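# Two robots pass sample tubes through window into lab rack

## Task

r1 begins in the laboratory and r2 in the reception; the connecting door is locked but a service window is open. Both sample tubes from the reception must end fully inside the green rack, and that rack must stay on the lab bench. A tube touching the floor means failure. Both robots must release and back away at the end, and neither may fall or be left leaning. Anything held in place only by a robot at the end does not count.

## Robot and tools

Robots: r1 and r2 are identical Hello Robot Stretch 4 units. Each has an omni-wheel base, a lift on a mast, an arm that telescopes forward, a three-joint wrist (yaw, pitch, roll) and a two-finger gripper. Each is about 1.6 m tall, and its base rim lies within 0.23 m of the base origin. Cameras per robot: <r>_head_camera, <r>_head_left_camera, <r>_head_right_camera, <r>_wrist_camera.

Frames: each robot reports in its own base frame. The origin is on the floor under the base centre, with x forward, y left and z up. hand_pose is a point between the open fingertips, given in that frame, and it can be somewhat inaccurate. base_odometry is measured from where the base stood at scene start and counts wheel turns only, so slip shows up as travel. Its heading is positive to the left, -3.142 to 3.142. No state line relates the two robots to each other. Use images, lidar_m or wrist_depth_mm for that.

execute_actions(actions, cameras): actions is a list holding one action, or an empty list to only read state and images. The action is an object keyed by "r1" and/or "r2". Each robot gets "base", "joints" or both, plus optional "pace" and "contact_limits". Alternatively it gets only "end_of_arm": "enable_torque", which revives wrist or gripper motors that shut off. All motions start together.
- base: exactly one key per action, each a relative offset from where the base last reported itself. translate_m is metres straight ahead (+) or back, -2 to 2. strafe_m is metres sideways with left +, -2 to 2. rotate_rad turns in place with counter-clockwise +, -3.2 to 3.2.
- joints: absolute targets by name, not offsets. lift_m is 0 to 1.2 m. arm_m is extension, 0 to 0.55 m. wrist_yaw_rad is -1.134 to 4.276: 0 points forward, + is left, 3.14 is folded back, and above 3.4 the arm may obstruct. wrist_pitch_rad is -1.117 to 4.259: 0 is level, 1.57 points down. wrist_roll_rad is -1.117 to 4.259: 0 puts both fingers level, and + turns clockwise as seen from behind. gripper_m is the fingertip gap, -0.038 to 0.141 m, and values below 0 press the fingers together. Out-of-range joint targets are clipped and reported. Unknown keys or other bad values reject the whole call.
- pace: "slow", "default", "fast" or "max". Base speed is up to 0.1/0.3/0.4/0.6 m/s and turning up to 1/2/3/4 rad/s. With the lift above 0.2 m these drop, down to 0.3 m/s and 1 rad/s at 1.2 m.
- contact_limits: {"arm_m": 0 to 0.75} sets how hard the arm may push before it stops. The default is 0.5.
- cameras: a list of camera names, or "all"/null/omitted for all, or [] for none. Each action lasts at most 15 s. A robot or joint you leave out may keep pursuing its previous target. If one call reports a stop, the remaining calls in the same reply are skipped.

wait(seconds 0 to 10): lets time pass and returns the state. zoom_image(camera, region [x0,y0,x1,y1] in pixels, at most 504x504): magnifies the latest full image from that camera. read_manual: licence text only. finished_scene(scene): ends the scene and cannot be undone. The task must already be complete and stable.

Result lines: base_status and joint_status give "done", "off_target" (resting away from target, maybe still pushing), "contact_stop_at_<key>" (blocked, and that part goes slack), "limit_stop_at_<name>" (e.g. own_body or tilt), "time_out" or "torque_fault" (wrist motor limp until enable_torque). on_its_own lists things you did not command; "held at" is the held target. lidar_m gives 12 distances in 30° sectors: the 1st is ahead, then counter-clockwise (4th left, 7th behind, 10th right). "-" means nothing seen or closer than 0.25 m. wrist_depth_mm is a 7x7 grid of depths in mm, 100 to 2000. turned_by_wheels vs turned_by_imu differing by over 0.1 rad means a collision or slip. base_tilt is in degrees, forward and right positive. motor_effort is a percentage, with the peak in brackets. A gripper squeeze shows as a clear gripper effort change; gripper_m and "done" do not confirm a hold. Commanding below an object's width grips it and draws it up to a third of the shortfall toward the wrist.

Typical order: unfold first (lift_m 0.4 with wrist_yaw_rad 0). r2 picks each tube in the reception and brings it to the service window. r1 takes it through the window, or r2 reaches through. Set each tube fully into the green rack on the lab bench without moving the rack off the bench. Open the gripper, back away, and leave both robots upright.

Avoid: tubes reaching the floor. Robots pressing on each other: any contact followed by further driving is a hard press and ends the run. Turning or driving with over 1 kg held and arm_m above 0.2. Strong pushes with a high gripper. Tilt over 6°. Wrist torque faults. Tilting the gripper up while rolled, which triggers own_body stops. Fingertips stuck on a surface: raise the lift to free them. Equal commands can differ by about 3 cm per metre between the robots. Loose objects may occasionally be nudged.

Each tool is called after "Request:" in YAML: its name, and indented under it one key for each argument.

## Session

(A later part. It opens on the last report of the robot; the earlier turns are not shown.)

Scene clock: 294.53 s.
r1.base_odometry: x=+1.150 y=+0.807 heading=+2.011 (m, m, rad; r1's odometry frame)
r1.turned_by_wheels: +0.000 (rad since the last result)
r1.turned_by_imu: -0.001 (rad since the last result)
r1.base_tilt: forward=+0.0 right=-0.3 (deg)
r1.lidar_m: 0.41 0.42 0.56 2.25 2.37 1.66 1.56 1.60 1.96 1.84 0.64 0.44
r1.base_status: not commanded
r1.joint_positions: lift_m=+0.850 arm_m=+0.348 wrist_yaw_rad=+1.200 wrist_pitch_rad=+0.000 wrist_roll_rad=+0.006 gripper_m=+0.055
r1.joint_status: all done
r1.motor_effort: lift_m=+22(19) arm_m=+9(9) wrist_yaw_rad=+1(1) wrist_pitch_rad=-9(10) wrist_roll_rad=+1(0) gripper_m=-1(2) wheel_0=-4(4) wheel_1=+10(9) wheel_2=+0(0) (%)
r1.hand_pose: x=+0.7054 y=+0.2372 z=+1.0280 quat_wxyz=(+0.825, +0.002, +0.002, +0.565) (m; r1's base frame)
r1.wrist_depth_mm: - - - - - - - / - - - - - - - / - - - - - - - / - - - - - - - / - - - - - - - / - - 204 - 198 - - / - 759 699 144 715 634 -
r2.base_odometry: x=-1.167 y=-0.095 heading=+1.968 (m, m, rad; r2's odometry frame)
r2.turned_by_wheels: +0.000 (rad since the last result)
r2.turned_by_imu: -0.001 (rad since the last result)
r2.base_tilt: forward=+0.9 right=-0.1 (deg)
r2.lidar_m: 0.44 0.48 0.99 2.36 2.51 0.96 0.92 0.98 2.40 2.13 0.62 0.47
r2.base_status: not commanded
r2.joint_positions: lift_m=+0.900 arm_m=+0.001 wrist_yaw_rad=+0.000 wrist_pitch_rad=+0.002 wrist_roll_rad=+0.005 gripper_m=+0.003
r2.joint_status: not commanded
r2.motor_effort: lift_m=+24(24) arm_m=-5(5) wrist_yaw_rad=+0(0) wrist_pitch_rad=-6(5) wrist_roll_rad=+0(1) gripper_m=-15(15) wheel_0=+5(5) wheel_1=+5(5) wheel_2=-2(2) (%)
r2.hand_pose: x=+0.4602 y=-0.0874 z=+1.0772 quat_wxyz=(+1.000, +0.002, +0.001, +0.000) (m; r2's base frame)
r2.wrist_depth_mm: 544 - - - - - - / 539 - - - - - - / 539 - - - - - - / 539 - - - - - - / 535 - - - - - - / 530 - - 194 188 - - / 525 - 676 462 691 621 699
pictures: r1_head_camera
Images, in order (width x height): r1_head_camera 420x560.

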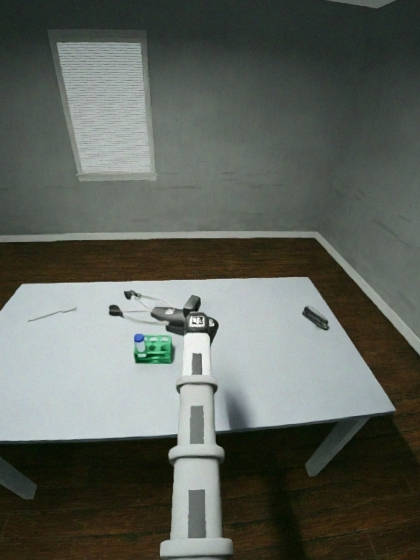

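Request:
execute_actions:
  actions:
    - {"r1":{"joints":{"arm_m":0.005},"base":{"strafe_m":-0.044}},"r2":{"joints":{"lift_m":0.83,"arm_m":0.342},"pace":"slow"}}
  cameras: []

Request:
execute_actions:
  actions:
    - {"r1":{"joints":{"wrist_yaw_rad":0},"base":{"rotate_rad":-1.571}}}
  cameras: []

Request:
execute_actions:
  actions:
    - {"r1":{"base":{"translate_m":-1.5}}}
  cameras: []

Request:
execute_actions:
  actions:
    - {"r1":{"base":{"strafe_m":0.55}}}
  cameras: []

Request:
execute_actions:
  actions:
    - {"r1":{"base":{"rotate_rad":-3.139},"joints":{"lift_m":0.78,"gripper_m":0.065}}}
  cameras: ["r1_head_camera","r1_wrist_camera"]

Request:
zoom_image:
  camera: "r1_head_camera"
  region: [180,230,280,310]

Request:
zoom_image:
  camera: "r1_wrist_camera"
  region: [250,180,410,300]

Scene clock: 306.03 s.
r1.base_odometry: x=+1.190 y=+0.826 heading=+2.011 (m, m, rad; r1's odometry frame)
r1.turned_by_wheels: +0.000 (rad since the last result)
r1.turned_by_imu: -0.002 (rad since the last result)
r1.base_tilt: forward=-0.1 right=-0.4 (deg)
r1.lidar_m: 0.42 0.40 0.57 2.27 2.35 1.65 1.55 1.59 1.90 1.78 0.62 0.46
r1.base_status: done
r1.joint_positions: lift_m=+0.850 arm_m=+0.007 wrist_yaw_rad=+1.200 wrist_pitch_rad=+0.000 wrist_roll_rad=+0.006 gripper_m=+0.055
r1.joint_status: all done
r1.motor_effort: lift_m=+22(22) arm_m=-9(8) wrist_yaw_rad=+1(0) wrist_pitch_rad=-9(10) wrist_roll_rad=+0(1) gripper_m=-3(3) wheel_0=+3(10) wheel_1=-6(12) wheel_2=+0(0) (%)
r1.hand_pose: x=+0.3634 y=+0.2372 z=+1.0280 quat_wxyz=(+0.825, +0.003, +0.002, +0.565) (m; r1's base frame)
r1.wrist_depth_mm: - - - - - - - / - - - - - - - / - - - - - - - / - - - - - - - / - - - - - - - / - - 204 - 198 1025 - / - - 854 144 715 634 699
r2.base_odometry: x=-1.167 y=-0.095 heading=+1.968 (m, m, rad; r2's odometry frame)
r2.turned_by_wheels: +0.000 (rad since the last result)
r2.turned_by_imu: -0.002 (rad since the last result)
r2.base_tilt: forward=+0.8 right=-0.1 (deg)
r2.lidar_m: 0.44 0.47 1.02 2.34 2.50 0.96 0.91 0.97 2.39 2.15 0.58 0.46
r2.base_status: not commanded
r2.joint_positions: lift_m=+0.830 arm_m=+0.341 wrist_yaw_rad=+0.000 wrist_pitch_rad=+0.002 wrist_roll_rad=+0.005 gripper_m=+0.003
r2.joint_status: all done
r2.motor_effort: lift_m=+15(23) arm_m=+5(2) wrist_yaw_rad=+0(0) wrist_pitch_rad=-5(6) wrist_roll_rad=+1(1) gripper_m=-13(13) wheel_0=+4(5) wheel_1=+5(5) wheel_2=-2(2) (%)
r2.hand_pose: x=+0.8005 y=-0.0874 z=+1.0079 quat_wxyz=(+1.000, +0.002, +0.001, +0.000) (m; r2's base frame)
r2.wrist_depth_mm: - - - - - - - / - - - - - - - / - - - - - - - / - - - - - - - / - - - - - - - / - - - 193 188 - - / - - - 1060 - - -
pictures: none
No camera images: the call's "cameras" was empty. Leave "cameras" out to get every camera's image.

Scene clock: 308.10 s.
r1.base_odometry: x=+1.190 y=+0.825 heading=+0.441 (m, m, rad; r1's odometry frame)
r1.turned_by_wheels: -1.570 (rad since the last result)
r1.turned_by_imu: -1.557 (rad since the last result)
r1.base_tilt: forward=-0.2 right=-0.3 (deg)
r1.lidar_m: 1.76 0.66 0.44 0.38 0.43 0.57 2.49 2.39 1.63 1.54 1.60 1.89
r1.base_status: done
r1.joint_positions: lift_m=+0.850 arm_m=+0.007 wrist_yaw_rad=+0.000 wrist_pitch_rad=+0.000 wrist_roll_rad=+0.006 gripper_m=+0.055
r1.joint_status: all done
r1.motor_effort: lift_m=+21(22) arm_m=-8(8) wrist_yaw_rad=+1(2) wrist_pitch_rad=-9(9) wrist_roll_rad=+2(0) gripper_m=-4(4) wheel_0=+4(8) wheel_1=+8(14) wheel_2=+1(10) (%)
r1.hand_pose: x=+0.4659 y=-0.0874 z=+1.0281 quat_wxyz=(+1.000, +0.003, +0.000, +0.000) (m; r1's base frame)
r1.wrist_depth_mm: 1537 1576 1537 1576 1576 1576 1618 / 1537 1576 1576 1618 1618 1618 1618 / 1576 1576 1576 1618 1576 1618 1618 / 1537 1537 1576 1576 1618 1618 1618 / 1576 1576 1576 1618 1618 1618 1618 / 1576 1576 204 1618 198 1618 1618 / 1576 1576 1576 144 1661 1618 1661
r2.base_odometry: x=-1.167 y=-0.095 heading=+1.968 (m, m, rad; r2's odometry frame)
r2.turned_by_wheels: +0.000 (rad since the last result)
r2.turned_by_imu: -0.001 (rad since the last result)
r2.base_tilt: forward=+0.7 right=-0.1 (deg)
r2.lidar_m: 0.44 0.47 1.00 2.34 2.47 0.94 0.91 0.97 2.42 2.14 0.63 0.45
r2.base_status: not commanded
r2.joint_positions: lift_m=+0.830 arm_m=+0.341 wrist_yaw_rad=+0.000 wrist_pitch_rad=+0.002 wrist_roll_rad=+0.005 gripper_m=+0.003
r2.joint_status: not commanded
r2.motor_effort: lift_m=+15(15) arm_m=+5(5) wrist_yaw_rad=+0(0) wrist_pitch_rad=-6(5) wrist_roll_rad=+0(1) gripper_m=-11(14) wheel_0=+5(4) wheel_1=+5(5) wheel_2=-2(2) (%)
r2.hand_pose: x=+0.8005 y=-0.0874 z=+1.0079 quat_wxyz=(+1.000, +0.002, +0.001, +0.000) (m; r2's base frame)
r2.wrist_depth_mm: - - - - - - - / - - - - - - - / - - - - - - - / - - - - - - - / - - - - - - - / - - - 194 187 - - / - - - 1060 - - -
pictures: none
No camera images: the call's "cameras" was empty. Leave "cameras" out to get every camera's image.

Scene clock: 314.60 s.
r1.base_odometry: x=-0.167 y=+0.187 heading=+0.440 (m, m, rad; r1's odometry frame)
r1.turned_by_wheels: -0.001 (rad since the last result)
r1.turned_by_imu: +0.003 (rad since the last result)
r1.base_tilt: forward=-0.1 right=-0.3 (deg)
r1.lidar_m: 1.78 0.69 0.82 3.06 1.14 0.80 0.75 1.01 1.34 1.64 1.68 2.22
r1.base_status: done
r1.joint_positions: lift_m=+0.850 arm_m=+0.007 wrist_yaw_rad=+0.000 wrist_pitch_rad=+0.000 wrist_roll_rad=+0.006 gripper_m=+0.055
r1.joint_status: not commanded
r1.motor_effort: lift_m=+21(21) arm_m=-8(8) wrist_yaw_rad=+1(0) wrist_pitch_rad=-9(8) wrist_roll_rad=+1(0) gripper_m=-3(4) wheel_0=-4(8) wheel_1=-8(11) wheel_2=+0(11) (%)
r1.hand_pose: x=+0.4659 y=-0.0874 z=+1.0281 quat_wxyz=(+1.000, +0.003, +0.000, +0.000) (m; r1's base frame)
r1.wrist_depth_mm: - - - - - - - / - - - - - - - / - - - - - - - / - - - - - - - / - - - - - - - / 1060 1281 204 - 198 - - / 798 - - 143 - - -
r2.base_odometry: x=-1.167 y=-0.095 heading=+1.968 (m, m, rad; r2's odometry frame)
r2.turned_by_wheels: +0.000 (rad since the last result)
r2.turned_by_imu: -0.002 (rad since the last result)
r2.base_tilt: forward=+0.8 right=+0.1 (deg)
r2.lidar_m: 0.44 0.46 1.00 2.36 2.48 0.97 0.90 0.97 2.40 2.16 0.61 0.46
r2.base_status: not commanded
r2.joint_positions: lift_m=+0.830 arm_m=+0.341 wrist_yaw_rad=+0.000 wrist_pitch_rad=+0.002 wrist_roll_rad=+0.005 gripper_m=+0.003
r2.joint_status: not commanded
r2.motor_effort: lift_m=+15(15) arm_m=+5(5) wrist_yaw_rad=+0(0) wrist_pitch_rad=-6(7) wrist_roll_rad=-1(1) gripper_m=-13(13) wheel_0=+5(4) wheel_1=+5(5) wheel_2=-2(2) (%)
r2.hand_pose: x=+0.8005 y=-0.0874 z=+1.0079 quat_wxyz=(+1.000, +0.002, +0.001, +0.000) (m; r2's base frame)
r2.wrist_depth_mm: - - - - - - 1060 / - - - - - - - / - - - - - - 1098 / - - - - - - 1118 / - - - - - - - / - - - 193 188 - - / - - - 1060 - - -
pictures: none
No camera images: the call's "cameras" was empty. Leave "cameras" out to get every camera's image.

Scene clock: 317.77 s.
r1.base_odometry: x=-0.402 y=+0.684 heading=+0.440 (m, m, rad; r1's odometry frame)
r1.turned_by_wheels: +0.000 (rad since the last result)
r1.turned_by_imu: +0.001 (rad since the last result)
r1.base_tilt: forward=-0.1 right=-0.4 (deg)
r1.lidar_m: 0.56 0.57 0.80 2.50 1.52 0.84 0.77 0.81 1.41 2.18 2.23 0.62
r1.base_status: done
r1.joint_positions: lift_m=+0.850 arm_m=+0.007 wrist_yaw_rad=+0.000 wrist_pitch_rad=+0.000 wrist_roll_rad=+0.006 gripper_m=+0.055
r1.joint_status: not commanded
r1.motor_effort: lift_m=+21(21) arm_m=-9(9) wrist_yaw_rad=+1(1) wrist_pitch_rad=-9(9) wrist_roll_rad=+1(1) gripper_m=-2(3) wheel_0=-1(13) wheel_1=+6(15) wheel_2=+0(1) (%)
r1.hand_pose: x=+0.4659 y=-0.0874 z=+1.0281 quat_wxyz=(+1.000, +0.003, +0.000, +0.000) (m; r1's base frame)
r1.wrist_depth_mm: - - - - - - - / - - - - - - - / - - - - - - - / - - - - - - - / - - - - - - - / - 1138 204 1060 198 - - / 778 759 707 144 - - -
r2.base_odometry: x=-1.167 y=-0.095 heading=+1.968 (m, m, rad; r2's odometry frame)
r2.turned_by_wheels: +0.000 (rad since the last result)
r2.turned_by_imu: -0.001 (rad since the last result)
r2.base_tilt: forward=+1.0 right=+0.1 (deg)
r2.lidar_m: 0.43 0.48 1.00 2.33 2.47 0.95 0.90 0.97 2.42 2.14 0.61 0.46
r2.base_status: not commanded
r2.joint_positions: lift_m=+0.830 arm_m=+0.341 wrist_yaw_rad=+0.000 wrist_pitch_rad=+0.002 wrist_roll_rad=+0.005 gripper_m=+0.003
r2.joint_status: not commanded
r2.motor_effort: lift_m=+15(15) arm_m=+5(5) wrist_yaw_rad=+1(0) wrist_pitch_rad=-6(5) wrist_roll_rad=+1(2) gripper_m=-13(13) wheel_0=+5(5) wheel_1=+5(5) wheel_2=-2(2) (%)
r2.hand_pose: x=+0.8005 y=-0.0874 z=+1.0079 quat_wxyz=(+1.000, +0.002, +0.001, +0.000) (m; r2's base frame)
r2.wrist_depth_mm: - - - - 1182 - - / - - - - - - - / - - - - - - - / - - - - 1138 - - / - - - - - - - / - - - 193 188 - - / - - - 1060 1863 - -
pictures: none
No camera images: the call's "cameras" was empty. Leave "cameras" out to get every camera's image.

Scene clock: 320.63 s.
r1.base_odometry: x=-0.402 y=+0.684 heading=-2.698 (m, m, rad; r1's odometry frame)
r1.turned_by_wheels: -3.138 (rad since the last result)
r1.turned_by_imu: -3.112 (rad since the last result)
r1.base_tilt: forward=-0.2 right=-0.4 (deg)
r1.lidar_m: 0.78 0.83 1.40 2.18 2.23 0.62 0.56 0.60 0.84 2.53 1.51 0.84
r1.base_status: done
r1.joint_positions: lift_m=+0.780 arm_m=+0.007 wrist_yaw_rad=+0.000 wrist_pitch_rad=+0.000 wrist_roll_rad=+0.006 gripper_m=+0.065
r1.joint_status: all done
r1.motor_effort: lift_m=+18(20) arm_m=-9(9) wrist_yaw_rad=+1(1) wrist_pitch_rad=-9(9) wrist_roll_rad=+1(1) gripper_m=-3(4) wheel_0=+4(9) wheel_1=+8(16) wheel_2=+0(9) (%)
r1.hand_pose: x=+0.4659 y=-0.0874 z=+0.9584 quat_wxyz=(+1.000, +0.003, +0.000, +0.000) (m; r1's base frame)
r1.wrist_depth_mm: 788 - - - - 891 809 / 788 - - - - 891 809 / 788 - - - - 904 820 / 798 - - 1708 - 917 820 / 798 - - 1661 1160 866 820 / 778 691 200 647 195 615 627 / 798 580 809 143 820 820 831
r2.base_odometry: x=-1.167 y=-0.095 heading=+1.968 (m, m, rad; r2's odometry frame)
r2.turned_by_wheels: +0.000 (rad since the last result)
r2.turned_by_imu: -0.001 (rad since the last result)
r2.base_tilt: forward=+0.8 right=-0.1 (deg)
r2.lidar_m: 0.44 0.48 1.01 2.37 2.50 0.96 0.90 0.97 2.42 2.12 0.60 0.46
r2.base_status: not commanded
r2.joint_positions: lift_m=+0.830 arm_m=+0.341 wrist_yaw_rad=+0.000 wrist_pitch_rad=+0.002 wrist_roll_rad=+0.005 gripper_m=+0.003
r2.joint_status: not commanded
r2.motor_effort: lift_m=+15(15) arm_m=+5(5) wrist_yaw_rad=+0(0) wrist_pitch_rad=-5(5) wrist_roll_rad=+0(1) gripper_m=-13(14) wheel_0=+4(4) wheel_1=+5(5) wheel_2=-2(2) (%)
r2.hand_pose: x=+0.8005 y=-0.0874 z=+1.0079 quat_wxyz=(+1.000, +0.002, +0.001, +0.000) (m; r2's base frame)
r2.wrist_depth_mm: - - - - - - - / - - - - - - - / - - - - - - - / - - - - - - - / - - - 1863 - - - / - - - 193 188 - - / - - - 750 - - -
pictures: r1_head_camera, r1_wrist_camera
camera_calibration (this result's frames):
r1_wrist_camera: T_world_to_cam=[[0.015297, -0.998731, -0.0479837, -0.0403779], [-0.0111424, 0.0478161, -0.998794, 1.02264], [0.999821, 0.0158132, -0.0103969, -0.231144], [0, 0, 0, 1]] pos_world=[0.243115, -0.0855702, 1.01707]
Images, in order (width x height): r1_head_camera 420x560, r1_wrist_camera 616x392.

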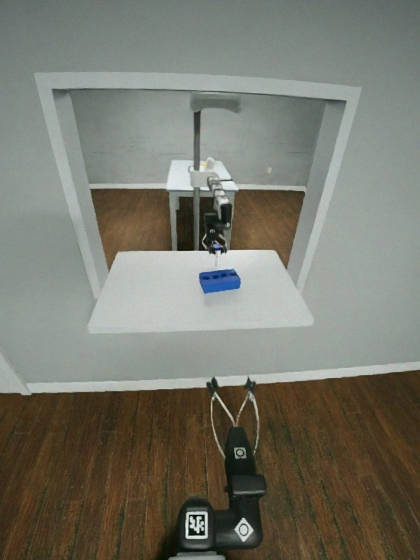

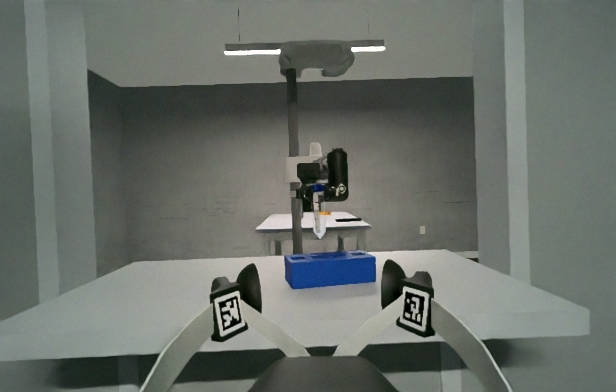

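Region (180, 230, 280, 310) of r1_head_camera's 420x560 image, scaled by 5.040, with more detail than that image has; it fills the top 403 rows of this view, and the rest is white.

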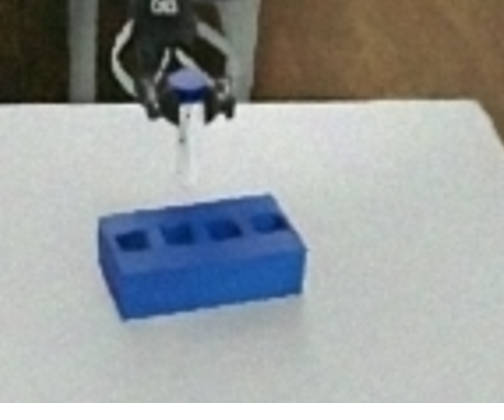

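Region (250, 180, 410, 300) of r1_wrist_camera's 616x392 image, scaled by 3.150; it fills the top 378 rows of this view, and the rest is white.

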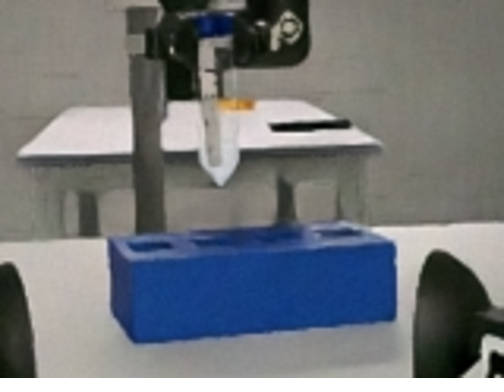

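Request:
execute_actions:
  actions:
    - {"r2":{"joints":{"lift_m":0.805},"pace":"slow"}}
  cameras: ["r1_head_camera","r1_wrist_camera"]

Request:
zoom_image:
  camera: "r1_head_camera"
  region: [190,240,250,300]

Request:
zoom_image:
  camera: "r1_wrist_camera"
  region: [250,180,410,300]

Scene clock: 325.47 s.
r1.base_odometry: x=-0.402 y=+0.684 heading=-2.698 (m, m, rad; r1's odometry frame)
r1.turned_by_wheels: +0.000 (rad since the last result)
r1.turned_by_imu: -0.001 (rad since the last result)
r1.base_tilt: forward=-0.1 right=-0.5 (deg)
r1.lidar_m: 0.79 0.81 1.41 2.18 2.22 0.63 0.55 0.60 0.81 2.55 1.53 0.85
r1.base_status: not commanded
r1.joint_positions: lift_m=+0.780 arm_m=+0.007 wrist_yaw_rad=+0.000 wrist_pitch_rad=+0.000 wrist_roll_rad=+0.006 gripper_m=+0.065
r1.joint_status: not commanded
r1.motor_effort: lift_m=+18(18) arm_m=-8(8) wrist_yaw_rad=+0(0) wrist_pitch_rad=-9(9) wrist_roll_rad=+1(1) gripper_m=-3(3) wheel_0=+4(4) wheel_1=+8(8) wheel_2=+0(1) (%)
r1.hand_pose: x=+0.4659 y=-0.0874 z=+0.9584 quat_wxyz=(+1.000, +0.003, +0.000, +0.000) (m; r1's base frame)
r1.wrist_depth_mm: 788 - - - - 878 820 / 798 - - - - 891 809 / 798 - - - - 904 820 / 788 - - 1098 - 917 820 / 798 - - 1708 1160 866 820 / 778 691 200 647 196 615 634 / 809 580 809 143 820 820 831
r2.base_odometry: x=-1.167 y=-0.095 heading=+1.968 (m, m, rad; r2's odometry frame)
r2.turned_by_wheels: +0.000 (rad since the last result)
r2.turned_by_imu: -0.001 (rad since the last result)
r2.base_tilt: forward=+0.8 right=+0.1 (deg)
r2.lidar_m: 0.43 0.45 1.03 2.35 2.49 0.94 0.92 0.97 2.40 2.13 0.62 0.47
r2.base_status: not commanded
r2.joint_positions: lift_m=+0.805 arm_m=+0.341 wrist_yaw_rad=+0.000 wrist_pitch_rad=+0.002 wrist_roll_rad=+0.005 gripper_m=+0.003
r2.joint_status: all done
r2.motor_effort: lift_m=+15(15) arm_m=+5(5) wrist_yaw_rad=+0(1) wrist_pitch_rad=-6(5) wrist_roll_rad=+1(1) gripper_m=-14(14) wheel_0=+5(5) wheel_1=+5(5) wheel_2=-2(2) (%)
r2.hand_pose: x=+0.8005 y=-0.0874 z=+0.9829 quat_wxyz=(+1.000, +0.002, +0.001, +0.000) (m; r2's base frame)
r2.wrist_depth_mm: - - - - - - - / - - - - - - - / - - - - - - - / - - - - - - - / - - - 1863 - - - / - - - 193 189 - - / - - 462 750 - 433 -
pictures: r1_head_camera, r1_wrist_camera
camera_calibration (this result's frames):
r1_wrist_camera: T_world_to_cam=[[0.0152973, -0.998731, -0.0479837, -0.0403779], [-0.0111424, 0.0478161, -0.998794, 1.02264], [0.999821, 0.0158135, -0.0103968, -0.231144], [0, 0, 0, 1]] pos_world=[0.243115, -0.0855701, 1.01707]
Images, in order (width x height): r1_head_camera 420x560, r1_wrist_camera 616x392.

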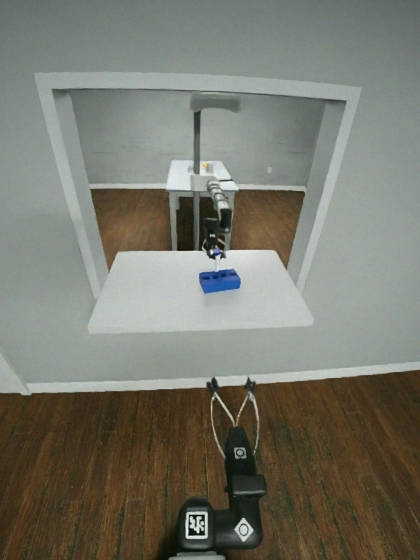

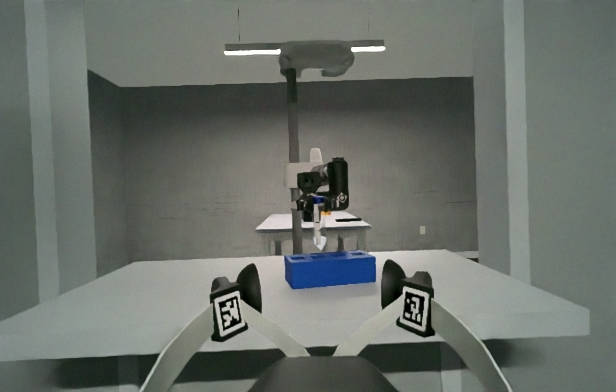

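Region (190, 240, 250, 300) of r1_head_camera's 420x560 image, scaled by 8.400, with more detail than that image has.

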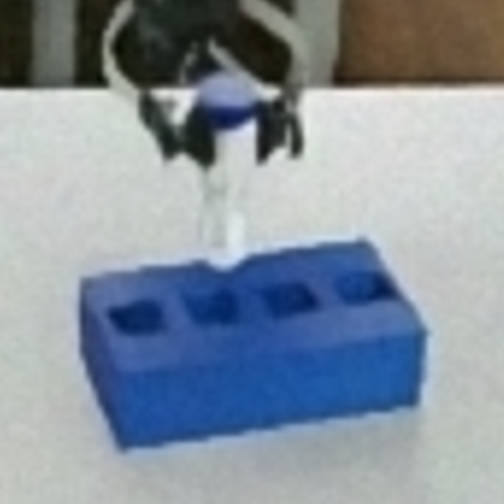

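Region (250, 180, 410, 300) of r1_wrist_camera's 616x392 image, scaled by 3.150; it fills the top 378 rows of this view, and the rest is white.

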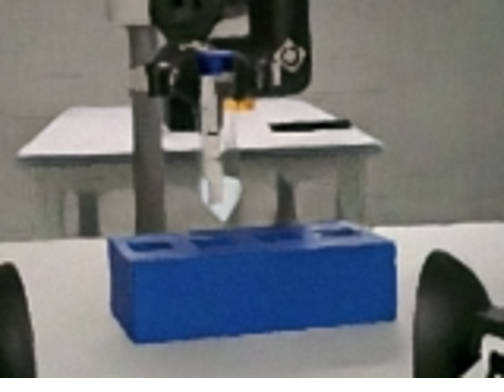

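Request:
execute_actions:
  actions:
    - {"r2":{"base":{"strafe_m":-0.006},"joints":{"arm_m":0.347},"pace":"slow"}}
  cameras: []

Request:
execute_actions:
  actions:
    - {"r2":{"joints":{"lift_m":0.78},"pace":"slow"}}
  cameras: ["r1_head_camera","r1_wrist_camera"]

Request:
zoom_image:
  camera: "r1_head_camera"
  region: [190,240,250,300]

Request:
zoom_image:
  camera: "r1_wrist_camera"
  region: [250,180,410,300]

Scene clock: 332.53 s.
r1.base_odometry: x=-0.402 y=+0.684 heading=-2.698 (m, m, rad; r1's odometry frame)
r1.turned_by_wheels: +0.000 (rad since the last result)
r1.turned_by_imu: -0.001 (rad since the last result)
r1.base_tilt: forward=-0.1 right=-0.3 (deg)
r1.lidar_m: 0.79 0.80 1.39 2.18 2.27 0.62 0.55 0.60 0.82 2.55 1.52 0.83
r1.base_status: not commanded
r1.joint_positions: lift_m=+0.780 arm_m=+0.007 wrist_yaw_rad=+0.000 wrist_pitch_rad=+0.000 wrist_roll_rad=+0.006 gripper_m=+0.065
r1.joint_status: not commanded
r1.motor_effort: lift_m=+18(18) arm_m=-9(8) wrist_yaw_rad=+1(1) wrist_pitch_rad=-8(9) wrist_roll_rad=-1(1) gripper_m=-1(4) wheel_0=+4(4) wheel_1=+8(8) wheel_2=+0(0) (%)
r1.hand_pose: x=+0.4659 y=-0.0874 z=+0.9584 quat_wxyz=(+1.000, +0.003, +0.000, +0.000) (m; r1's base frame)
r1.wrist_depth_mm: 788 - - - - 891 809 / 788 - - - - 891 809 / 798 - - - - 904 809 / 798 - - 1255 - 917 820 / 798 - - 1661 1160 866 820 / 778 683 200 647 196 615 634 / 809 580 820 143 820 809 820
r2.base_odometry: x=-1.162 y=-0.093 heading=+1.968 (m, m, rad; r2's odometry frame)
r2.turned_by_wheels: +0.000 (rad since the last result)
r2.turned_by_imu: -0.001 (rad since the last result)
r2.base_tilt: forward=+0.8 right=-0.1 (deg)
r2.lidar_m: 0.44 0.46 1.02 2.36 2.51 0.95 0.91 0.98 2.38 2.14 0.61 0.47
r2.base_status: done
r2.joint_positions: lift_m=+0.805 arm_m=+0.346 wrist_yaw_rad=+0.000 wrist_pitch_rad=+0.002 wrist_roll_rad=+0.005 gripper_m=+0.003
r2.joint_status: all done
r2.motor_effort: lift_m=+15(15) arm_m=+5(3) wrist_yaw_rad=+0(0) wrist_pitch_rad=-7(4) wrist_roll_rad=-1(1) gripper_m=-13(12) wheel_0=+5(8) wheel_1=-5(8) wheel_2=+0(1) (%)
r2.hand_pose: x=+0.8055 y=-0.0874 z=+0.9829 quat_wxyz=(+1.000, +0.002, +0.001, +0.000) (m; r2's base frame)
r2.wrist_depth_mm: - - - - - - - / - - - - - - - / - - - - - - - / - - - - - - - / - - - 1863 - - - / - - - 194 189 - - / - - 1863 750 - 436 -
pictures: none
No camera images: the call's "cameras" was empty. Leave "cameras" out to get every camera's image.

Scene clock: 333.57 s.
r1.base_odometry: x=-0.402 y=+0.684 heading=-2.698 (m, m, rad; r1's odometry frame)
r1.turned_by_wheels: +0.000 (rad since the last result)
r1.turned_by_imu: +0.000 (rad since the last result)
r1.base_tilt: forward=-0.1 right=-0.4 (deg)
r1.lidar_m: 0.78 0.83 1.37 2.18 2.24 0.62 0.56 0.60 0.82 2.52 1.54 0.85
r1.base_status: not commanded
r1.joint_positions: lift_m=+0.780 arm_m=+0.007 wrist_yaw_rad=+0.000 wrist_pitch_rad=+0.000 wrist_roll_rad=+0.006 gripper_m=+0.065
r1.joint_status: not commanded
r1.motor_effort: lift_m=+18(18) arm_m=-9(9) wrist_yaw_rad=+0(1) wrist_pitch_rad=-9(8) wrist_roll_rad=+0(1) gripper_m=-2(3) wheel_0=+5(4) wheel_1=+8(8) wheel_2=+0(0) (%)
r1.hand_pose: x=+0.4659 y=-0.0874 z=+0.9584 quat_wxyz=(+1.000, +0.003, +0.000, +0.000) (m; r1's base frame)
r1.wrist_depth_mm: 788 - - - - 891 820 / 798 - - - - 904 820 / 798 - - - - 904 820 / 798 - - 1255 - 917 820 / 798 - - 1661 1160 866 820 / 778 683 200 647 196 615 634 / 809 580 809 143 820 820 820
r2.base_odometry: x=-1.162 y=-0.093 heading=+1.968 (m, m, rad; r2's odometry frame)
r2.turned_by_wheels: +0.000 (rad since the last result)
r2.turned_by_imu: +0.000 (rad since the last result)
r2.base_tilt: forward=+0.9 right=+0.0 (deg)
r2.lidar_m: 0.43 0.48 1.01 2.37 2.50 0.95 0.91 0.95 2.40 2.16 0.63 0.46
r2.base_status: not commanded
r2.joint_positions: lift_m=+0.780 arm_m=+0.346 wrist_yaw_rad=+0.000 wrist_pitch_rad=+0.002 wrist_roll_rad=+0.005 gripper_m=+0.003
r2.joint_status: all done
r2.motor_effort: lift_m=+15(14) arm_m=+4(5) wrist_yaw_rad=-1(1) wrist_pitch_rad=-3(37) wrist_roll_rad=+0(1) gripper_m=-8(13) wheel_0=+5(5) wheel_1=-4(5) wheel_2=+0(0) (%)
r2.hand_pose: x=+0.8056 y=-0.0873 z=+0.9581 quat_wxyz=(+1.000, +0.002, +0.001, +0.000) (m; r2's base frame)
r2.wrist_depth_mm: - - - - - - - / - - - - - - - / - - - - - - - / - - - - - - - / - - - 917 - - - / - - - 192 1808 - - / 466 455 294 167 399 415 430
pictures: r1_head_camera, r1_wrist_camera
camera_calibration (this result's frames):
r1_wrist_camera: T_world_to_cam=[[0.0152973, -0.998731, -0.0479836, -0.040378], [-0.0111425, 0.047816, -0.998794, 1.02264], [0.999821, 0.0158135, -0.0103969, -0.231144], [0, 0, 0, 1]] pos_world=[0.243115, -0.0855701, 1.01707]
Images, in order (width x height): r1_head_camera 420x560, r1_wrist_camera 616x392.

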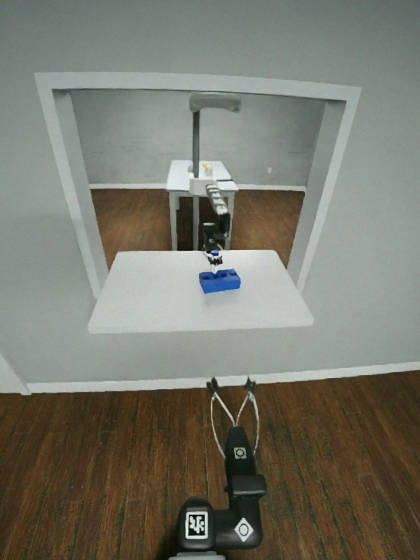

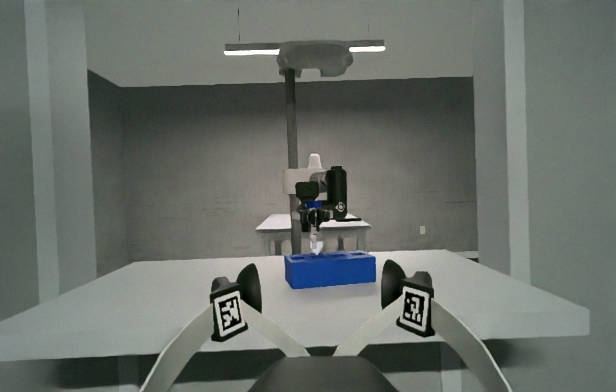

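Region (190, 240, 250, 300) of r1_head_camera's 420x560 image, scaled by 8.400, with more detail than that image has.

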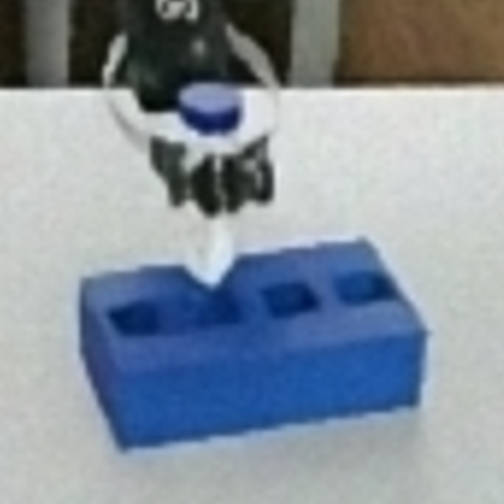

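Region (250, 180, 410, 300) of r1_wrist_camera's 616x392 image, scaled by 3.150; it fills the top 378 rows of this view, and the rest is white.

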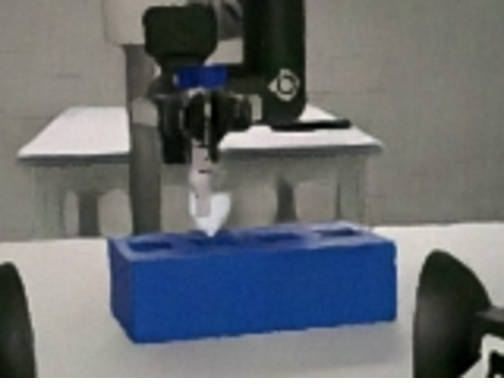

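Request:
execute_actions:
  actions:
    - {"r2":{"joints":{"lift_m":0.795,"gripper_m":-0.005},"pace":"slow"}}
  cameras: []

Request:
execute_actions:
  actions:
    - {"r2":{"joints":{"arm_m":0.362},"pace":"slow"}}
  cameras: ["r1_head_camera","r1_wrist_camera"]

Request:
zoom_image:
  camera: "r1_head_camera"
  region: [190,240,250,300]

Request:
zoom_image:
  camera: "r1_wrist_camera"
  region: [250,180,410,300]

Scene clock: 339.57 s.
r1.base_odometry: x=-0.402 y=+0.684 heading=-2.698 (m, m, rad; r1's odometry frame)
r1.turned_by_wheels: +0.000 (rad since the last result)
r1.turned_by_imu: -0.001 (rad since the last result)
r1.base_tilt: forward=+0.0 right=-0.3 (deg)
r1.lidar_m: 0.78 0.83 1.41 2.18 2.23 0.61 0.56 0.58 0.84 2.54 1.51 0.83
r1.base_status: not commanded
r1.joint_positions: lift_m=+0.780 arm_m=+0.007 wrist_yaw_rad=+0.000 wrist_pitch_rad=+0.000 wrist_roll_rad=+0.006 gripper_m=+0.065
r1.joint_status: not commanded
r1.motor_effort: lift_m=+18(18) arm_m=-8(9) wrist_yaw_rad=+0(1) wrist_pitch_rad=-9(9) wrist_roll_rad=+0(1) gripper_m=-3(2) wheel_0=+4(4) wheel_1=+8(7) wheel_2=+0(0) (%)
r1.hand_pose: x=+0.4659 y=-0.0874 z=+0.9584 quat_wxyz=(+1.000, +0.003, +0.000, +0.000) (m; r1's base frame)
r1.wrist_depth_mm: 788 - - - - 891 809 / 798 - - - - 891 820 / 798 - - - - 904 820 / 798 - - 1397 - 917 820 / 798 - - 1708 1138 866 831 / 778 683 200 647 196 615 634 / 798 580 809 143 820 820 820
r2.base_odometry: x=-1.162 y=-0.093 heading=+1.968 (m, m, rad; r2's odometry frame)
r2.turned_by_wheels: +0.000 (rad since the last result)
r2.turned_by_imu: -0.001 (rad since the last result)
r2.base_tilt: forward=+1.0 right=-0.1 (deg)
r2.lidar_m: 0.42 0.48 1.00 2.35 2.50 0.94 0.90 0.97 2.39 2.15 0.61 0.46
r2.base_status: not commanded
r2.joint_positions: lift_m=+0.795 arm_m=+0.346 wrist_yaw_rad=+0.000 wrist_pitch_rad=+0.002 wrist_roll_rad=+0.005 gripper_m=-0.005
r2.joint_status: all done
r2.motor_effort: lift_m=+25(26) arm_m=+5(4) wrist_yaw_rad=-1(1) wrist_pitch_rad=-6(5) wrist_roll_rad=-1(0) gripper_m=-7(9) wheel_0=+5(5) wheel_1=-4(5) wheel_2=+0(0) (%)
r2.hand_pose: x=+0.8056 y=-0.0873 z=+0.9722 quat_wxyz=(+1.000, +0.002, +0.001, +0.000) (m; r2's base frame)
r2.wrist_depth_mm: - - - - - - - / - - - - - - - / - - - - - - - / - - - - - - - / - - - 809 - - - / - - - 191 1863 - - / - - 307 183 430 - -
pictures: none
No camera images: the call's "cameras" was empty. Leave "cameras" out to get every camera's image.

Scene clock: 340.63 s.
r1.base_odometry: x=-0.402 y=+0.684 heading=-2.698 (m, m, rad; r1's odometry frame)
r1.turned_by_wheels: +0.000 (rad since the last result)
r1.turned_by_imu: +0.000 (rad since the last result)
r1.base_tilt: forward=-0.2 right=-0.2 (deg)
r1.lidar_m: 0.78 0.82 1.38 2.17 2.25 0.61 0.56 0.58 0.81 2.54 1.50 0.83
r1.base_status: not commanded
r1.joint_positions: lift_m=+0.780 arm_m=+0.007 wrist_yaw_rad=+0.000 wrist_pitch_rad=+0.000 wrist_roll_rad=+0.006 gripper_m=+0.065
r1.joint_status: not commanded
r1.motor_effort: lift_m=+18(18) arm_m=-8(9) wrist_yaw_rad=+0(0) wrist_pitch_rad=-8(9) wrist_roll_rad=+2(1) gripper_m=-2(4) wheel_0=+4(4) wheel_1=+8(8) wheel_2=+0(0) (%)
r1.hand_pose: x=+0.4659 y=-0.0874 z=+0.9584 quat_wxyz=(+1.000, +0.003, +0.000, +0.000) (m; r1's base frame)
r1.wrist_depth_mm: 788 - - - - 891 809 / 788 - - - - 891 809 / 798 - - - - 904 820 / 788 - - 1618 - 917 820 / 798 - - 1708 1160 866 831 / 778 683 200 647 196 615 634 / 798 574 809 143 820 820 831
r2.base_odometry: x=-1.162 y=-0.093 heading=+1.968 (m, m, rad; r2's odometry frame)
r2.turned_by_wheels: +0.000 (rad since the last result)
r2.turned_by_imu: +0.000 (rad since the last result)
r2.base_tilt: forward=+0.8 right=-0.2 (deg)
r2.lidar_m: 0.45 0.46 1.02 2.37 2.50 0.95 0.91 0.96 2.40 2.14 0.62 0.46
r2.base_status: not commanded
r2.joint_positions: lift_m=+0.795 arm_m=+0.361 wrist_yaw_rad=+0.000 wrist_pitch_rad=+0.002 wrist_roll_rad=+0.005 gripper_m=-0.005
r2.joint_status: all done
r2.motor_effort: lift_m=+25(25) arm_m=+5(1) wrist_yaw_rad=-1(1) wrist_pitch_rad=-4(5) wrist_roll_rad=-1(1) gripper_m=-6(6) wheel_0=+5(5) wheel_1=-5(4) wheel_2=+0(0) (%)
r2.hand_pose: x=+0.8206 y=-0.0873 z=+0.9722 quat_wxyz=(+1.000, +0.002, +0.001, +0.000) (m; r2's base frame)
r2.wrist_depth_mm: - - - - - - - / - - - - - - - / - - - - - - - / - - - - - - - / - - - 798 - - - / - - - 190 1808 - - / - - 309 183 430 - -
pictures: r1_head_camera, r1_wrist_camera
camera_calibration (this result's frames):
r1_wrist_camera: T_world_to_cam=[[0.0152974, -0.998731, -0.0479838, -0.0403779], [-0.0111423, 0.0478161, -0.998794, 1.02264], [0.999821, 0.0158136, -0.0103967, -0.231144], [0, 0, 0, 1]] pos_world=[0.243115, -0.0855701, 1.01707]
Images, in order (width x height): r1_head_camera 420x560, r1_wrist_camera 616x392.

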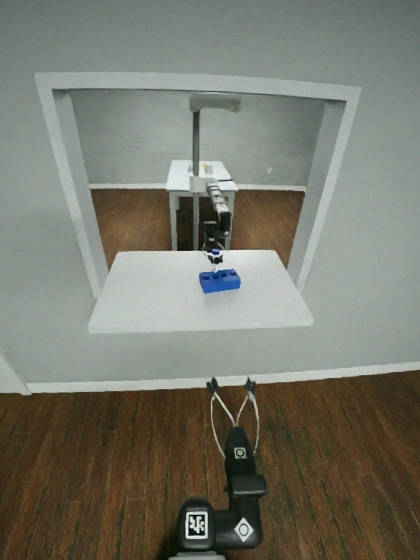

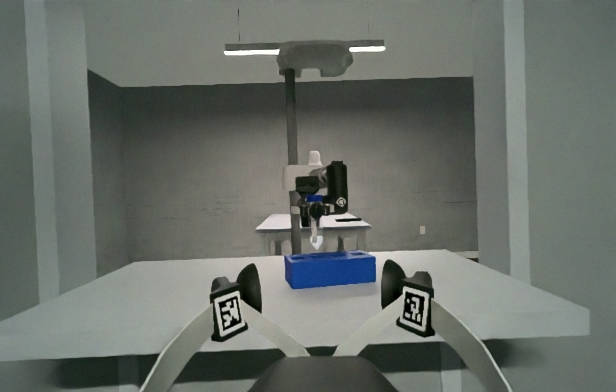

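Region (190, 240, 250, 300) of r1_head_camera's 420x560 image, scaled by 8.400, with more detail than that image has.

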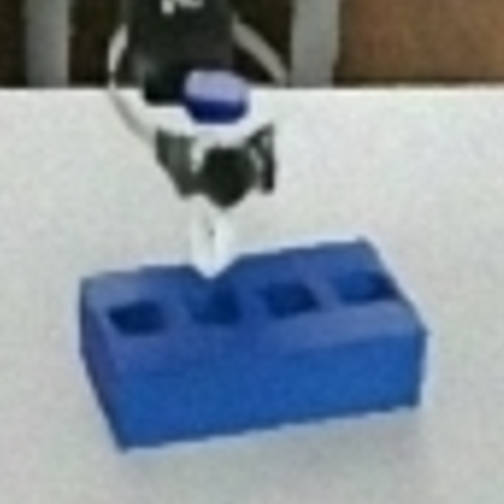

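Region (250, 180, 410, 300) of r1_wrist_camera's 616x392 image, scaled by 3.150; it fills the top 378 rows of this view, and the rest is white.

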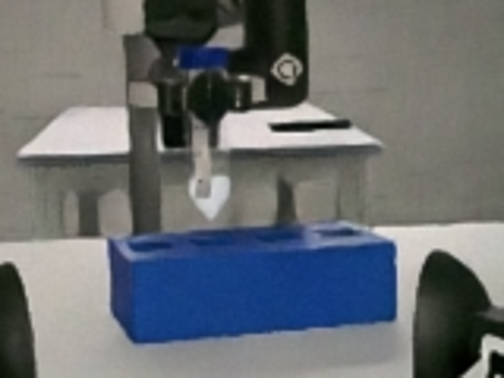

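Request:
execute_actions:
  actions:
    - {"r2":{"joints":{"arm_m":0.368},"pace":"slow"}}
  cameras: []

Request:
execute_actions:
  actions:
    - {"r2":{"joints":{"lift_m":0.778},"pace":"slow"}}
  cameras: ["r1_head_camera","r1_wrist_camera"]

Request:
zoom_image:
  camera: "r1_head_camera"
  region: [190,240,250,300]

Request:
zoom_image:
  camera: "r1_wrist_camera"
  region: [250,180,410,300]

Scene clock: 350.87 s.
r1.base_odometry: x=-0.402 y=+0.684 heading=-2.698 (m, m, rad; r1's odometry frame)
r1.turned_by_wheels: +0.000 (rad since the last result)
r1.turned_by_imu: -0.001 (rad since the last result)
r1.base_tilt: forward=-0.2 right=-0.2 (deg)
r1.lidar_m: 0.77 0.81 1.40 2.18 2.24 0.60 0.57 0.58 0.84 2.53 1.53 0.84
r1.base_status: not commanded
r1.joint_positions: lift_m=+0.780 arm_m=+0.007 wrist_yaw_rad=+0.000 wrist_pitch_rad=+0.000 wrist_roll_rad=+0.006 gripper_m=+0.065
r1.joint_status: not commanded
r1.motor_effort: lift_m=+18(18) arm_m=-9(8) wrist_yaw_rad=+1(1) wrist_pitch_rad=-8(9) wrist_roll_rad=+1(0) gripper_m=-3(3) wheel_0=+5(4) wheel_1=+8(8) wheel_2=+0(1) (%)
r1.hand_pose: x=+0.4659 y=-0.0874 z=+0.9584 quat_wxyz=(+1.000, +0.003, +0.000, +0.000) (m; r1's base frame)
r1.wrist_depth_mm: 788 - - - - 891 809 / 798 - - - - 904 809 / 798 - - - - 904 820 / 788 - - 1366 - 917 820 / 798 - - 1661 1160 866 820 / 778 683 200 647 196 615 634 / 798 574 809 143 820 820 820
r2.base_odometry: x=-1.162 y=-0.093 heading=+1.968 (m, m, rad; r2's odometry frame)
r2.turned_by_wheels: +0.000 (rad since the last result)
r2.turned_by_imu: -0.001 (rad since the last result)
r2.base_tilt: forward=+0.7 right=-0.1 (deg)
r2.lidar_m: 0.43 0.47 1.01 2.35 2.51 0.95 0.91 0.95 2.41 2.13 0.60 0.47
r2.base_status: not commanded
r2.joint_positions: lift_m=+0.795 arm_m=+0.367 wrist_yaw_rad=+0.000 wrist_pitch_rad=+0.002 wrist_roll_rad=+0.005 gripper_m=-0.005
r2.joint_status: all done
r2.motor_effort: lift_m=+25(25) arm_m=+5(5) wrist_yaw_rad=-1(1) wrist_pitch_rad=-4(5) wrist_roll_rad=-2(0) gripper_m=-6(7) wheel_0=+5(5) wheel_1=-4(4) wheel_2=+0(0) (%)
r2.hand_pose: x=+0.8266 y=-0.0873 z=+0.9722 quat_wxyz=(+1.000, +0.002, +0.001, +0.000) (m; r2's base frame)
r2.wrist_depth_mm: - - - - - - - / - - - - - - - / - - - - - - - / - - - - - - - / - - - 798 - - - / - - - 190 1808 - - / - - 309 183 1808 - -
pictures: none
No camera images: the call's "cameras" was empty. Leave "cameras" out to get every camera's image.

Scene clock: 351.73 s.
r1.base_odometry: x=-0.402 y=+0.684 heading=-2.698 (m, m, rad; r1's odometry frame)
r1.turned_by_wheels: +0.000 (rad since the last result)
r1.turned_by_imu: +0.000 (rad since the last result)
r1.base_tilt: forward=+0.0 right=-0.4 (deg)
r1.lidar_m: 0.77 0.82 1.35 2.19 2.25 0.61 0.56 0.59 0.80 2.54 1.52 0.84
r1.base_status: not commanded
r1.joint_positions: lift_m=+0.780 arm_m=+0.007 wrist_yaw_rad=+0.000 wrist_pitch_rad=+0.000 wrist_roll_rad=+0.006 gripper_m=+0.065
r1.joint_status: not commanded
r1.motor_effort: lift_m=+18(18) arm_m=-8(8) wrist_yaw_rad=+1(1) wrist_pitch_rad=-8(9) wrist_roll_rad=-1(0) gripper_m=-4(2) wheel_0=+5(4) wheel_1=+8(8) wheel_2=+0(0) (%)
r1.hand_pose: x=+0.4659 y=-0.0874 z=+0.9584 quat_wxyz=(+1.000, +0.003, +0.000, +0.000) (m; r1's base frame)
r1.wrist_depth_mm: 788 - - - - 878 820 / 798 - - - - 891 809 / 798 - - - - 904 820 / 798 - - 1229 - 917 820 / 798 - - 1060 1160 866 820 / 778 691 200 647 195 615 634 / 798 580 809 143 820 820 831
r2.base_odometry: x=-1.162 y=-0.093 heading=+1.968 (m, m, rad; r2's odometry frame)
r2.turned_by_wheels: +0.000 (rad since the last result)
r2.turned_by_imu: +0.000 (rad since the last result)
r2.base_tilt: forward=+0.9 right=-0.1 (deg)
r2.lidar_m: 0.44 0.48 1.00 2.36 2.49 0.96 0.91 0.97 2.40 2.15 0.62 0.46
r2.base_status: not commanded
r2.joint_positions: lift_m=+0.778 arm_m=+0.367 wrist_yaw_rad=+0.000 wrist_pitch_rad=+0.002 wrist_roll_rad=+0.005 gripper_m=-0.005
r2.joint_status: all done
r2.motor_effort: lift_m=+15(23) arm_m=+5(5) wrist_yaw_rad=-1(1) wrist_pitch_rad=-5(7) wrist_roll_rad=-1(1) gripper_m=-8(7) wheel_0=+5(5) wheel_1=-4(4) wheel_2=+0(0) (%)
r2.hand_pose: x=+0.8266 y=-0.0873 z=+0.9560 quat_wxyz=(+1.000, +0.002, +0.001, +0.000) (m; r2's base frame)
r2.wrist_depth_mm: - - - - - - - / - - - - - - - / - - - - - - - / - - - - - - - / - - - 931 - - - / - - - 191 1863 - - / 452 - 293 182 394 404 -
pictures: r1_head_camera, r1_wrist_camera
camera_calibration (this result's frames):
r1_wrist_camera: T_world_to_cam=[[0.0152974, -0.998731, -0.0479838, -0.0403779], [-0.0111426, 0.0478161, -0.998794, 1.02264], [0.999821, 0.0158136, -0.010397, -0.231144], [0, 0, 0, 1]] pos_world=[0.243115, -0.0855701, 1.01707]
Images, in order (width x height): r1_head_camera 420x560, r1_wrist_camera 616x392.

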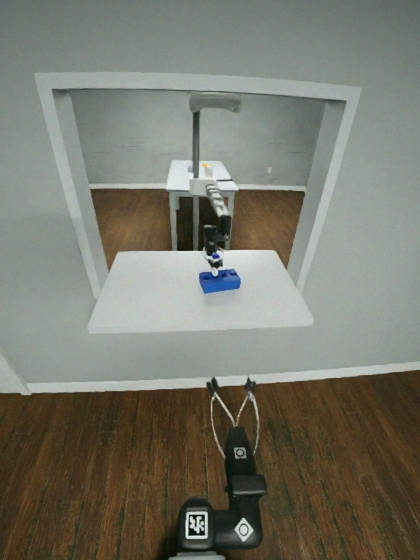

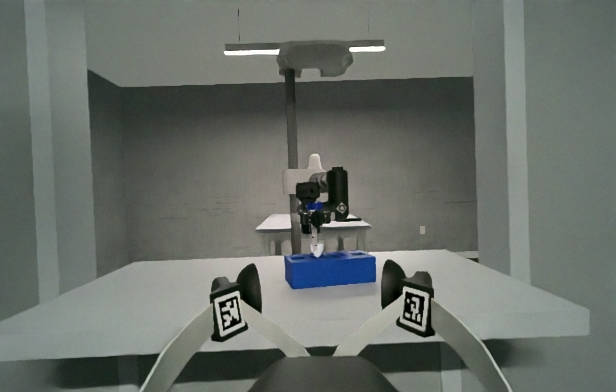

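Region (190, 240, 250, 300) of r1_head_camera's 420x560 image, scaled by 8.400, with more detail than that image has.

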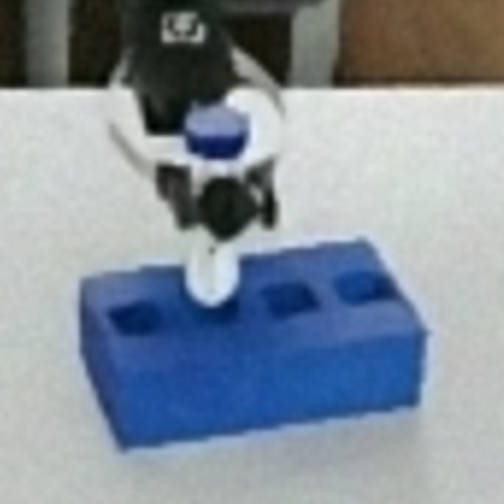

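Region (250, 180, 410, 300) of r1_wrist_camera's 616x392 image, scaled by 3.150; it fills the top 378 rows of this view, and the rest is white.

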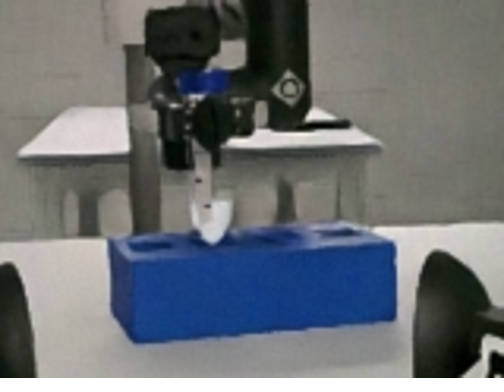

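Tip at hole centre. Continue.

Request:
execute_actions:
  actions:
    - {"r2":{"joints":{"lift_m":0.755},"pace":"slow"}}
  cameras: ["r1_wrist_camera"]

Request:
zoom_image:
  camera: "r1_wrist_camera"
  region: [250,180,410,300]

Scene clock: 354.83 s.
r1.base_odometry: x=-0.402 y=+0.684 heading=-2.698 (m, m, rad; r1's odometry frame)
r1.turned_by_wheels: +0.000 (rad since the last result)
r1.turned_by_imu: -0.001 (rad since the last result)
r1.base_tilt: forward=+0.0 right=-0.4 (deg)
r1.lidar_m: 0.79 0.81 1.39 2.19 2.23 0.58 0.57 0.59 0.81 2.53 1.55 0.84
r1.base_status: not commanded
r1.joint_positions: lift_m=+0.780 arm_m=+0.007 wrist_yaw_rad=+0.000 wrist_pitch_rad=+0.000 wrist_roll_rad=+0.006 gripper_m=+0.065
r1.joint_status: not commanded
r1.motor_effort: lift_m=+18(18) arm_m=-9(9) wrist_yaw_rad=+1(0) wrist_pitch_rad=-9(10) wrist_roll_rad=-1(1) gripper_m=-2(3) wheel_0=+4(4) wheel_1=+8(8) wheel_2=+0(0) (%)
r1.hand_pose: x=+0.4659 y=-0.0874 z=+0.9584 quat_wxyz=(+1.000, +0.003, +0.000, +0.000) (m; r1's base frame)
r1.wrist_depth_mm: 788 - - - - 891 820 / 788 - - - - 904 809 / 798 - - - - 917 820 / 798 - - 1708 - 917 820 / 798 - - 917 1160 866 831 / 778 683 200 647 196 615 634 / 809 580 809 143 820 820 831
r2.base_odometry: x=-1.162 y=-0.093 heading=+1.968 (m, m, rad; r2's odometry frame)
r2.turned_by_wheels: +0.000 (rad since the last result)
r2.turned_by_imu: -0.001 (rad since the last result)
r2.base_tilt: forward=+0.8 right=-0.2 (deg)
r2.lidar_m: 0.43 0.46 1.03 2.35 2.49 0.96 0.92 0.99 2.40 2.14 0.62 0.45
r2.base_status: not commanded
r2.joint_positions: lift_m=+0.755 arm_m=+0.367 wrist_yaw_rad=+0.000 wrist_pitch_rad=+0.002 wrist_roll_rad=+0.005 gripper_m=-0.005
r2.joint_status: all done
r2.motor_effort: lift_m=+15(15) arm_m=+5(5) wrist_yaw_rad=-1(1) wrist_pitch_rad=-6(6) wrist_roll_rad=-1(2) gripper_m=-9(7) wheel_0=+5(5) wheel_1=-5(4) wheel_2=+0(0) (%)
r2.hand_pose: x=+0.8266 y=-0.0873 z=+0.9331 quat_wxyz=(+1.000, +0.002, +0.001, +0.000) (m; r2's base frame)
r2.wrist_depth_mm: - - - - 1281 - - / - - - - - - - / - - - - - - - / - - - - - - - / - - - 946 - - - / - - - 190 1863 - - / 402 392 266 187 347 357 375
pictures: r1_wrist_camera
camera_calibration (this result's frames):
r1_wrist_camera: T_world_to_cam=[[0.0152974, -0.998731, -0.0479836, -0.040378], [-0.0111424, 0.047816, -0.998794, 1.02264], [0.999821, 0.0158136, -0.0103968, -0.231144], [0, 0, 0, 1]] pos_world=[0.243115, -0.0855701, 1.01707]
Images, in order (width x height): r1_wrist_camera 616x392.

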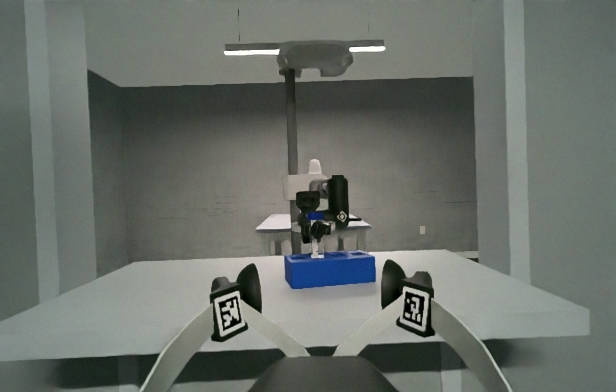

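Region (250, 180, 410, 300) of r1_wrist_camera's 616x392 image, scaled by 3.150; it fills the top 378 rows of this view, and the rest is white.

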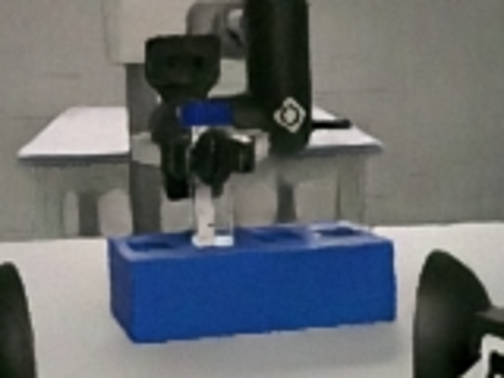

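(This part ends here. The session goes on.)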